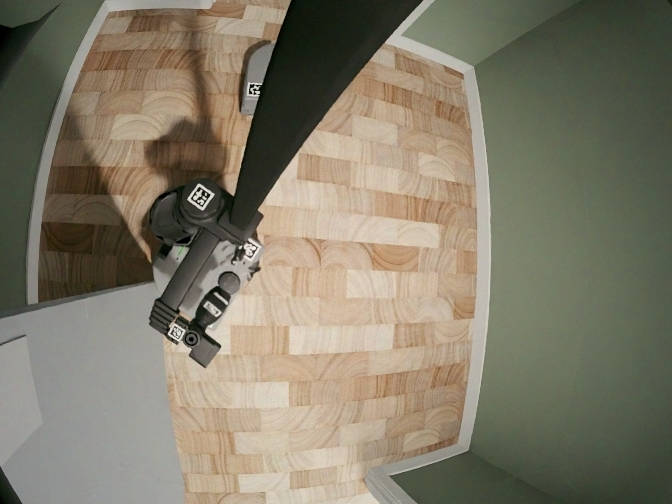

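Call:
execute_actions(actions=[{"r2":{"base":{"rotate_rad":0.65}},"r1":{"base":{"rotate_rad":0.6}}}], cameras=[])

Call:
execute_actions(actions=[{"r2":{"base":{"translate_m":0.75}},"r1":{"base":{"translate_m":-0.6}}}], cameras=[])

Call:
execute_actions(actions=[{"r2":{"base":{"rotate_rad":-0.9}}}], cameras=[])

Call:
execute_actions(actions=[{"r2":{"base":{"translate_m":0.35}}}], cameras=["r2_nav_camera","r3_nav_camera","r1_nav_camera"])

Scene clock: 232.73 s.
r1.base_odometry: x=+1.722 y=+6.140 heading=-1.789 (m, m, rad; r1's odometry frame)
r1.turned_by_wheels: +0.600 (rad since the last result)
r1.turned_by_imu: +0.599 (rad since the last result)
r1.base_tilt: forward=+1.0 right=+1.3 (deg)
r1.lidar_m: 1.49 0.38 0.19 0.17 1.94 2.28 2.18 2.19 2.51 2.21 1.80 1.11
r1.head_depth_mm: 2098 1604 1617 1436 1287 1166 1066 / 2217 1860 1629 1437 1282 1167 1080 / 2223 1877 1632 1443 1295 1168 1097 / 2109 1802 1571 1406 1296 1180 - / 576 632 705 788 898 1006 - / 405 433 466 502 544 623 - / 312 329 348 368 390 445 1100
r1.base_status: done
r1.joint_positions: lift_m=+0.310 arm_m=+0.002 wrist_yaw_rad=+3.037 wrist_pitch_rad=-0.364 wrist_roll_rad=-0.007 gripper_m=+0.037 head_pan_rad=+0.493 head_tilt_rad=-1.087
r1.joint_status: not commanded
r1.motor_effort: left_wheel=-10(11) right_wheel=+2(3) lift_m=+42(41) arm_m=+0(0) wrist_yaw_rad=+0(1) wrist_pitch_rad=+8(8) wrist_roll_rad=+1(1) gripper_m=+1(1) head_pan_rad=+3(2) head_tilt_rad=-7(7) (%)
r1.hand_pose: x=+0.0029 y=+0.0827 z=+0.3348 quat_wxyz=(+0.164, +0.698, +0.092, +0.690) (m; r1's base frame)
r1.wrist_depth_mm: - - - 201 229 272 331 / - - - 217 250 302 379 / - - - 238 275 338 439 / 811 813 815 263 306 386 517 / 670 663 - 283 354 453 614 / 556 553 - 322 422 521 566 / 478 490 - 368 450 474 474
r2.base_odometry: x=+3.237 y=+0.480 heading=+1.075 (m, m, rad; r2's odometry frame)
r2.turned_by_wheels: +0.650 (rad since the last result)
r2.turned_by_imu: +0.657 (rad since the last result)
r2.base_tilt: forward=-1.6 right=+3.2 (deg)
r2.lidar_m: 1.31 1.07 1.07 0.75 0.83 1.62 0.72 1.02 1.01 1.12 0.56 1.70
r2.head_depth_mm: 1603 1827 1816 309 336 1220 1099 / 1725 1959 1825 348 320 1226 1106 / 1656 1969 1838 1572 1333 1230 1109 / 1464 1711 1838 1582 1387 1231 1107 / 1315 1499 1736 1590 1389 1233 1115 / 1192 1347 1552 1589 1395 1239 1113 / 1089 1221 1387 1535 1397 1246 1117
r2.base_status: done
r2.joint_positions: lift_m=+0.930 arm_m=+0.003 wrist_yaw_rad=+1.749 wrist_pitch_rad=-0.227 wrist_roll_rad=-0.005 gripper_m=+0.104 head_pan_rad=-0.007 head_tilt_rad=-0.889
r2.joint_status: not commanded
r2.motor_effort: left_wheel=-3(6) right_wheel=+4(6) lift_m=+50(50) arm_m=-4(4) wrist_yaw_rad=+1(1) wrist_pitch_rad=+9(9) wrist_roll_rad=+0(0) gripper_m=-20(20) head_pan_rad=+3(3) head_tilt_rad=-5(5) (%)
r2.hand_pose: x=+0.2190 y=-0.1049 z=+0.9874 quat_wxyz=(+0.513, +0.589, -0.387, +0.489) (m; r2's base frame)
r2.wrist_depth_mm: 842 959 - - - - - / 837 998 - 115 115 - - / 876 - - 123 143 - - / 959 149 166 127 128 - - / 954 137 164 136 153 - - / - 153 164 148 164 - - / - - 152 155 158 - -
r3.base_odometry: x=-1.343 y=-2.830 heading=+1.647 (m, m, rad; r3's odometry frame)
r3.turned_by_wheels: +0.000 (rad since the last result)
r3.turned_by_imu: +0.001 (rad since the last result)
r3.base_tilt: forward=+0.1 right=+0.1 (deg)
r3.lidar_m: 1.27 1.22 1.27 0.71 0.69 1.22 0.89 0.25 0.26 0.35 0.92 1.12
r3.head_depth_mm: 1271 1538 1490 1367 1274 1185 1104 / 1275 1550 1493 1373 1268 1181 1125 / 1283 1567 1489 1374 1269 1178 - / 1286 1555 1481 1365 1269 1186 - / 1299 1561 1478 1360 1265 1201 - / 1299 1550 1472 1359 1260 1185 - / 1313 1545 1465 1347 1255 1183 -
r3.base_status: not commanded
r3.joint_positions: lift_m=+0.310 arm_m=-0.002 wrist_yaw_rad=+3.041 wrist_pitch_rad=-0.316 wrist_roll_rad=+0.000 gripper_m=+0.037 head_pan_rad=+0.593 head_tilt_rad=-1.188
r3.joint_status: not commanded
r3.motor_effort: left_wheel=-4(5) right_wheel=+0(1) lift_m=+36(36) arm_m=-2(2) wrist_yaw_rad=-1(1) wrist_pitch_rad=+10(10) wrist_roll_rad=+1(0) gripper_m=+0(0) head_pan_rad=+3(4) head_tilt_rad=-8(8) (%)
r3.hand_pose: x=+0.0026 y=+0.0924 z=+0.3461 quat_wxyz=(+0.147, +0.703, +0.076, +0.692) (m; r3's base frame)
r3.wrist_depth_mm: - - - - - - 928 / - - - - - - - / - - - - - - 991 / 916 645 939 987 - - 966 / 722 685 807 808 778 764 777 / 605 613 - 615 641 616 613 / 510 513 - 522 516 510 514
pictures: none
No camera images: the call's "cameras" was empty. Leave "cameras" out to get every camera's image.

Scene clock: 241.17 s.
r1.base_odometry: x=+1.852 y=+6.726 heading=-1.789 (m, m, rad; r1's odometry frame)
r1.turned_by_wheels: +0.000 (rad since the last result)
r1.turned_by_imu: +0.001 (rad since the last result)
r1.base_tilt: forward=+0.9 right=+1.3 (deg)
r1.lidar_m: 1.53 1.53 1.81 1.80 1.80 1.82 1.61 1.61 1.90 2.34 2.34 1.74
r1.head_depth_mm: 1351 1609 1617 1432 1286 1162 1064 / 1389 1670 1623 1440 1289 1166 1077 / 1427 1723 1629 1448 1291 1172 1095 / 1477 1760 1631 1443 1296 1171 - / 1518 1806 1648 1448 1300 1174 - / 1578 1827 1649 1451 1299 1184 - / 1631 1862 1650 1455 1299 1180 1102
r1.base_status: done
r1.joint_positions: lift_m=+0.310 arm_m=+0.002 wrist_yaw_rad=+3.037 wrist_pitch_rad=-0.364 wrist_roll_rad=-0.007 gripper_m=+0.037 head_pan_rad=+0.493 head_tilt_rad=-1.087
r1.joint_status: not commanded
r1.motor_effort: left_wheel=-3(14) right_wheel=+2(2) lift_m=+42(42) arm_m=+0(0) wrist_yaw_rad=+1(1) wrist_pitch_rad=+8(8) wrist_roll_rad=+0(1) gripper_m=+0(0) head_pan_rad=+4(3) head_tilt_rad=-7(7) (%)
r1.hand_pose: x=+0.0029 y=+0.0827 z=+0.3348 quat_wxyz=(+0.164, +0.698, +0.092, +0.690) (m; r1's base frame)
r1.wrist_depth_mm: - - - - - - - / - - - - - - - / - - - - - - - / 827 823 831 825 819 844 815 / 672 654 - 673 663 669 673 / 554 550 - 560 570 552 562 / 474 495 - 504 479 480 479
r2.base_odometry: x=+3.594 y=+1.140 heading=+1.075 (m, m, rad; r2's odometry frame)
r2.turned_by_wheels: +0.000 (rad since the last result)
r2.turned_by_imu: +0.003 (rad since the last result)
r2.base_tilt: forward=-1.6 right=+3.3 (deg)
r2.lidar_m: 0.71 0.59 0.59 0.65 1.04 1.14 1.37 1.50 0.61 0.98 4.31 1.06
r2.head_depth_mm: 1039 1175 1351 309 336 1224 1101 / 1008 1232 1474 348 320 1223 1107 / 878 1049 1299 1511 1335 1226 1109 / 778 909 1095 1373 1381 1232 1107 / 702 803 942 1141 1343 1236 1110 / 636 720 827 978 1195 1239 1114 / 584 653 740 855 1020 1187 1120
r2.base_status: done
r2.joint_positions: lift_m=+0.930 arm_m=+0.003 wrist_yaw_rad=+1.749 wrist_pitch_rad=-0.227 wrist_roll_rad=-0.005 gripper_m=+0.104 head_pan_rad=-0.007 head_tilt_rad=-0.889
r2.joint_status: not commanded
r2.motor_effort: left_wheel=-3(5) right_wheel=+3(8) lift_m=+49(49) arm_m=-4(4) wrist_yaw_rad=+1(1) wrist_pitch_rad=+9(9) wrist_roll_rad=+0(0) gripper_m=-21(19) head_pan_rad=+3(4) head_tilt_rad=-5(6) (%)
r2.hand_pose: x=+0.2190 y=-0.1049 z=+0.9874 quat_wxyz=(+0.513, +0.589, -0.387, +0.489) (m; r2's base frame)
r2.wrist_depth_mm: 463 532 637 738 924 833 693 / 480 559 666 115 115 867 723 / 515 594 637 122 145 879 737 / 525 148 166 127 128 854 744 / 554 136 165 136 154 896 814 / 571 153 164 148 163 947 - / 655 712 152 154 158 - -
r3.base_odometry: x=-1.343 y=-2.830 heading=+1.647 (m, m, rad; r3's odometry frame)
r3.turned_by_wheels: +0.000 (rad since the last result)
r3.turned_by_imu: +0.002 (rad since the last result)
r3.base_tilt: forward=+0.2 right=-0.1 (deg)
r3.lidar_m: 1.27 0.62 0.73 1.42 1.31 1.22 0.89 0.25 0.26 0.35 0.92 1.12
r3.head_depth_mm: 1267 1543 1502 1372 1273 1181 1105 / 1286 1553 1487 1365 1272 1185 1121 / 1279 1560 1483 1367 1268 1173 - / 1290 1566 1480 1346 1260 1190 - / 1301 1561 1478 1205 1259 1200 - / 1297 1544 1255 1199 1255 1179 - / 1209 1470 1470 1312 1250 1181 -
r3.base_status: not commanded
r3.joint_positions: lift_m=+0.310 arm_m=-0.002 wrist_yaw_rad=+3.041 wrist_pitch_rad=-0.316 wrist_roll_rad=+0.000 gripper_m=+0.037 head_pan_rad=+0.593 head_tilt_rad=-1.188
r3.joint_status: not commanded
r3.motor_effort: left_wheel=-5(4) right_wheel=+0(0) lift_m=+36(36) arm_m=-2(2) wrist_yaw_rad=-1(1) wrist_pitch_rad=+10(10) wrist_roll_rad=+0(0) gripper_m=+0(0) head_pan_rad=+3(5) head_tilt_rad=-8(8) (%)
r3.hand_pose: x=+0.0026 y=+0.0924 z=+0.3461 quat_wxyz=(+0.147, +0.703, +0.076, +0.692) (m; r3's base frame)
r3.wrist_depth_mm: - - - - - - 927 / - - - - - - 973 / - - - - - - - / 980 983 999 - 732 664 950 / 742 753 804 817 573 515 719 / 611 602 - 607 575 536 573 / 512 505 - 538 510 519 517
pictures: none
No camera images: the call's "cameras" was empty. Leave "cameras" out to get every camera's image.

Scene clock: 243.53 s.
r1.base_odometry: x=+1.852 y=+6.726 heading=-1.789 (m, m, rad; r1's odometry frame)
r1.turned_by_wheels: +0.000 (rad since the last result)
r1.turned_by_imu: +0.000 (rad since the last result)
r1.base_tilt: forward=+1.0 right=+1.3 (deg)
r1.lidar_m: 1.53 1.53 1.80 1.80 1.80 1.82 1.61 1.61 1.90 2.35 2.34 1.73
r1.head_depth_mm: 1342 1598 1622 1437 1292 1168 1063 / 1391 1673 1618 1437 1289 1170 1074 / 1429 1714 1633 1442 1295 1170 1092 / 1478 1750 1634 1444 1297 1169 - / 1521 1801 1633 1450 1300 1177 - / 1577 1812 1646 1447 1302 1175 - / 1629 1866 1646 1455 1301 1178 1106
r1.base_status: not commanded
r1.joint_positions: lift_m=+0.310 arm_m=+0.002 wrist_yaw_rad=+3.037 wrist_pitch_rad=-0.364 wrist_roll_rad=-0.007 gripper_m=+0.037 head_pan_rad=+0.493 head_tilt_rad=-1.087
r1.joint_status: not commanded
r1.motor_effort: left_wheel=-3(3) right_wheel=+2(2) lift_m=+42(42) arm_m=+0(0) wrist_yaw_rad=+0(0) wrist_pitch_rad=+8(8) wrist_roll_rad=+1(1) gripper_m=+1(1) head_pan_rad=+4(3) head_tilt_rad=-8(7) (%)
r1.hand_pose: x=+0.0029 y=+0.0827 z=+0.3348 quat_wxyz=(+0.164, +0.698, +0.092, +0.690) (m; r1's base frame)
r1.wrist_depth_mm: - - - - - - - / - - - - - - - / - - - - - - - / 834 815 821 819 841 838 817 / 664 655 - 657 674 653 661 / 553 558 - 554 569 558 557 / 483 491 - 509 476 482 479
r2.base_odometry: x=+3.594 y=+1.140 heading=+0.175 (m, m, rad; r2's odometry frame)
r2.turned_by_wheels: -0.900 (rad since the last result)
r2.turned_by_imu: -0.910 (rad since the last result)
r2.base_tilt: forward=-1.6 right=+3.2 (deg)
r2.lidar_m: 1.06 1.06 0.66 0.59 0.59 0.71 1.14 1.23 1.47 0.60 0.61 1.06
r2.head_depth_mm: 2713 2189 1814 309 335 1222 1097 / 2729 2190 1831 348 320 1224 1107 / 2718 2191 1826 1575 1336 1232 1111 / 2752 2214 1831 1578 1388 1231 1109 / 2754 2158 1725 1554 1388 1232 1111 / 955 1097 1323 1541 1392 1235 1113 / 935 1082 1294 1528 1390 1242 1121
r2.base_status: done
r2.joint_positions: lift_m=+0.930 arm_m=+0.003 wrist_yaw_rad=+1.749 wrist_pitch_rad=-0.227 wrist_roll_rad=-0.005 gripper_m=+0.104 head_pan_rad=-0.007 head_tilt_rad=-0.889
r2.joint_status: not commanded
r2.motor_effort: left_wheel=+2(4) right_wheel=-4(10) lift_m=+49(49) arm_m=-4(4) wrist_yaw_rad=+0(1) wrist_pitch_rad=+9(9) wrist_roll_rad=+0(0) gripper_m=-20(20) head_pan_rad=+3(3) head_tilt_rad=-5(6) (%)
r2.hand_pose: x=+0.2190 y=-0.1049 z=+0.9874 quat_wxyz=(+0.513, +0.589, -0.387, +0.489) (m; r2's base frame)
r2.wrist_depth_mm: 914 928 973 - - - 872 / 947 - - 116 115 - 876 / 967 - - 122 144 - 860 / 991 149 166 126 127 - 849 / 957 137 165 136 155 - 876 / 939 153 164 148 164 - 825 / - - 152 155 158 - 798
r3.base_odometry: x=-1.343 y=-2.830 heading=+1.647 (m, m, rad; r3's odometry frame)
r3.turned_by_wheels: +0.000 (rad since the last result)
r3.turned_by_imu: +0.001 (rad since the last result)
r3.base_tilt: forward=+0.1 right=+0.0 (deg)
r3.lidar_m: 1.27 0.61 1.27 1.42 1.31 1.22 0.89 0.25 0.26 0.35 0.92 1.12
r3.head_depth_mm: 1275 1552 1496 1368 1275 1182 1107 / 425 1544 1480 1369 1268 1182 1122 / 401 1554 1492 1364 1269 1184 - / 1289 1567 1483 1361 1257 1191 - / 1297 1529 1275 1260 1258 1202 - / 853 1543 1288 1231 1257 1179 - / 1309 1547 1468 1325 1253 1183 -
r3.base_status: not commanded
r3.joint_positions: lift_m=+0.310 arm_m=-0.002 wrist_yaw_rad=+3.041 wrist_pitch_rad=-0.316 wrist_roll_rad=+0.000 gripper_m=+0.037 head_pan_rad=+0.593 head_tilt_rad=-1.188
r3.joint_status: not commanded
r3.motor_effort: left_wheel=-5(5) right_wheel=+0(1) lift_m=+36(36) arm_m=-2(2) wrist_yaw_rad=+0(1) wrist_pitch_rad=+10(10) wrist_roll_rad=+1(0) gripper_m=+0(1) head_pan_rad=+3(4) head_tilt_rad=-8(8) (%)
r3.hand_pose: x=+0.0026 y=+0.0924 z=+0.3461 quat_wxyz=(+0.147, +0.703, +0.076, +0.692) (m; r3's base frame)
r3.wrist_depth_mm: - - - - - - 876 / - - - - - - 914 / - - - - - - 968 / 999 991 989 - 750 651 946 / 748 773 792 797 712 569 742 / 614 608 - 611 635 590 617 / 510 503 - 528 512 514 516
pictures: none
No camera images: the call's "cameras" was empty. Leave "cameras" out to get every camera's image.

Scene clock: 248.00 s.
r1.base_odometry: x=+1.852 y=+6.726 heading=-1.789 (m, m, rad; r1's odometry frame)
r1.turned_by_wheels: +0.000 (rad since the last result)
r1.turned_by_imu: -0.001 (rad since the last result)
r1.base_tilt: forward=+0.9 right=+1.3 (deg)
r1.lidar_m: 1.53 1.53 1.81 1.80 1.80 1.82 1.61 1.61 1.90 2.34 2.35 1.73
r1.head_depth_mm: 1344 1609 1619 1427 1281 1165 1063 / 1385 1655 1627 1444 1292 1167 1077 / 1430 1717 1627 1446 1293 1168 1097 / 1479 1775 1634 1446 1292 1176 - / 1529 1809 1641 1444 1296 1175 - / 1580 1830 1639 1453 1307 1178 - / 1638 1856 1649 1459 1302 1178 1104
r1.base_status: not commanded
r1.joint_positions: lift_m=+0.310 arm_m=+0.002 wrist_yaw_rad=+3.037 wrist_pitch_rad=-0.364 wrist_roll_rad=-0.007 gripper_m=+0.037 head_pan_rad=+0.493 head_tilt_rad=-1.087
r1.joint_status: not commanded
r1.motor_effort: left_wheel=-4(3) right_wheel=+2(2) lift_m=+42(42) arm_m=+0(0) wrist_yaw_rad=+1(1) wrist_pitch_rad=+8(8) wrist_roll_rad=+1(1) gripper_m=+0(0) head_pan_rad=+4(4) head_tilt_rad=-7(7) (%)
r1.hand_pose: x=+0.0029 y=+0.0827 z=+0.3348 quat_wxyz=(+0.164, +0.698, +0.092, +0.690) (m; r1's base frame)
r1.wrist_depth_mm: - - - - - - - / - - - - - - - / - - - - - - - / 811 814 829 825 824 829 828 / 661 654 - 666 656 663 668 / 553 557 - 559 578 555 558 / 477 489 - 504 475 478 480
r2.base_odometry: x=+3.938 y=+1.201 heading=+0.175 (m, m, rad; r2's odometry frame)
r2.turned_by_wheels: +0.000 (rad since the last result)
r2.turned_by_imu: +0.002 (rad since the last result)
r2.base_tilt: forward=-1.6 right=+3.2 (deg)
r2.lidar_m: 3.93 0.72 0.73 0.65 0.66 0.79 1.48 1.58 0.64 0.57 0.82 0.97
r2.head_depth_mm: 2683 2163 1823 309 336 1223 1092 / 2725 2165 1828 348 320 1222 1105 / 2729 2194 1841 1576 1335 1233 1108 / 2727 2200 1839 1585 1388 1231 1110 / 2774 2210 1846 1560 1369 1237 1112 / 2770 2054 911 1094 1347 1241 1117 / 623 711 861 1068 1325 1240 1117
r2.base_status: done
r2.joint_positions: lift_m=+0.930 arm_m=+0.003 wrist_yaw_rad=+1.749 wrist_pitch_rad=-0.227 wrist_roll_rad=-0.005 gripper_m=+0.104 head_pan_rad=-0.007 head_tilt_rad=-0.889
r2.joint_status: not commanded
r2.motor_effort: left_wheel=+1(5) right_wheel=-3(4) lift_m=+49(50) arm_m=-4(4) wrist_yaw_rad=+1(1) wrist_pitch_rad=+9(9) wrist_roll_rad=+0(0) gripper_m=-19(19) head_pan_rad=+4(3) head_tilt_rad=-6(6) (%)
r2.hand_pose: x=+0.2190 y=-0.1049 z=+0.9874 quat_wxyz=(+0.513, +0.589, -0.387, +0.489) (m; r2's base frame)
r2.wrist_depth_mm: 616 593 - - - - - / 635 660 - 115 115 - - / 694 716 674 123 144 - 825 / 716 149 165 127 128 - 795 / 787 136 165 136 155 - 762 / 874 153 165 149 162 - 763 / 942 975 153 155 158 - 733
r3.base_odometry: x=-1.343 y=-2.830 heading=+1.647 (m, m, rad; r3's odometry frame)
r3.turned_by_wheels: +0.000 (rad since the last result)
r3.turned_by_imu: +0.001 (rad since the last result)
r3.base_tilt: forward=+0.1 right=+0.0 (deg)
r3.lidar_m: 0.57 0.71 1.27 1.42 1.31 1.23 0.89 0.25 0.26 0.35 0.92 1.12
r3.head_depth_mm: 1264 1544 1493 1377 1268 1187 1110 / 1181 1423 1472 1336 1270 1182 1118 / 1286 1561 1282 1196 1251 1180 - / 1287 1567 1477 1207 1261 1187 - / 1291 1551 1472 1359 1264 1198 - / 1303 1547 1472 1353 1259 1184 - / 1310 1542 1475 1349 1251 1184 -
r3.base_status: not commanded
r3.joint_positions: lift_m=+0.310 arm_m=-0.002 wrist_yaw_rad=+3.041 wrist_pitch_rad=-0.316 wrist_roll_rad=+0.000 gripper_m=+0.037 head_pan_rad=+0.593 head_tilt_rad=-1.188
r3.joint_status: not commanded
r3.motor_effort: left_wheel=-5(4) right_wheel=+0(0) lift_m=+37(36) arm_m=-2(1) wrist_yaw_rad=-1(1) wrist_pitch_rad=+11(10) wrist_roll_rad=+0(1) gripper_m=+0(0) head_pan_rad=+4(4) head_tilt_rad=-8(8) (%)
r3.hand_pose: x=+0.0026 y=+0.0924 z=+0.3461 quat_wxyz=(+0.147, +0.703, +0.076, +0.692) (m; r3's base frame)
r3.wrist_depth_mm: - - - - - - 927 / - - - - - - 984 / - - - - - - 999 / 972 984 - 982 - - 970 / 744 772 796 813 762 777 499 / 613 614 - 611 638 622 436 / 512 510 - 531 513 514 423
pictures: r1_nav_camera (sideways: a quarter turn counterclockwise sets it upright), r2_nav_camera (sideways: a quarter turn counterclockwise sets it upright), r3_nav_camera (sideways: a quarter turn counterclockwise sets it upright)
camera_calibration (this result's frames):
r1_nav_camera: T_world_to_cam=[[0.728895, 0.462504, 0.50478, -0.621352], [0.541662, -0.84051, -0.0120354, 0.0659251], [0.418706, 0.282192, -0.863164, 1.0745], [0, 0, 0, 1]] pos_world=[-0.0327079, 0.0395731, 1.24191]
r2_nav_camera: T_world_to_cam=[[0.759631, -0.0340541, 0.649462, -0.809459], [-0.0430545, -0.999071, -0.00202762, 0.0563968], [0.648928, -0.026422, -0.760391, 0.943321], [0, 0, 0, 1]] pos_world=[0.00517101, 0.0537035, 1.24312]
r3_nav_camera: T_world_to_cam=[[0.806981, 0.495374, 0.321538, -0.373646], [0.539081, -0.840221, -0.0584816, 0.125518], [0.241192, 0.220528, -0.945089, 1.18074], [0, 0, 0, 1]] pos_world=[-0.0509251, 0.0301702, 1.24339]
Images, in order (width x height): r1_nav_camera 672x504, r2_nav_camera 672x504, r3_nav_camera 672x504.

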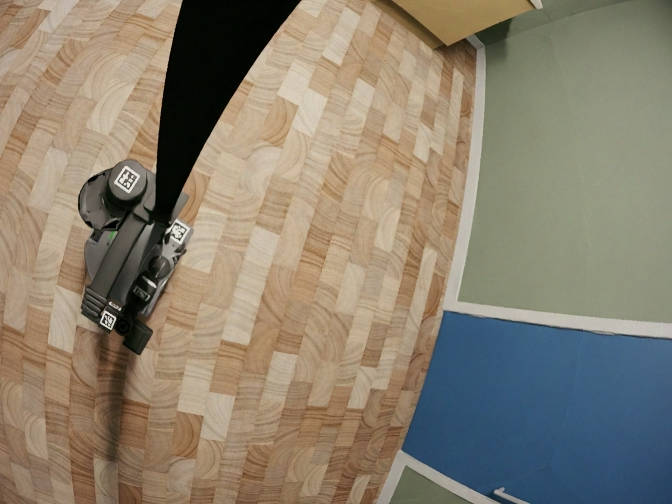

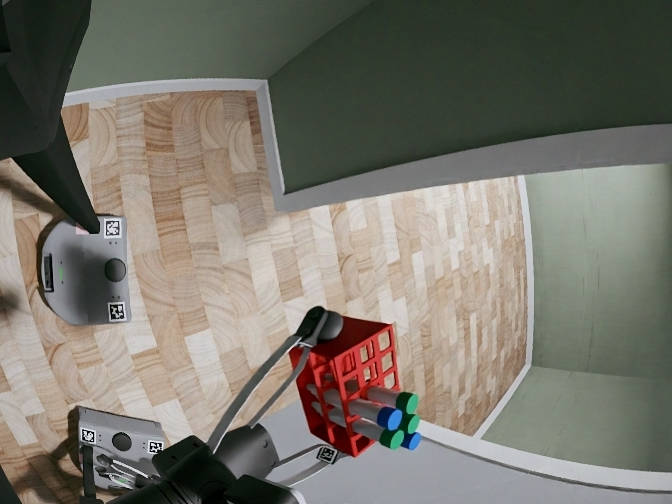

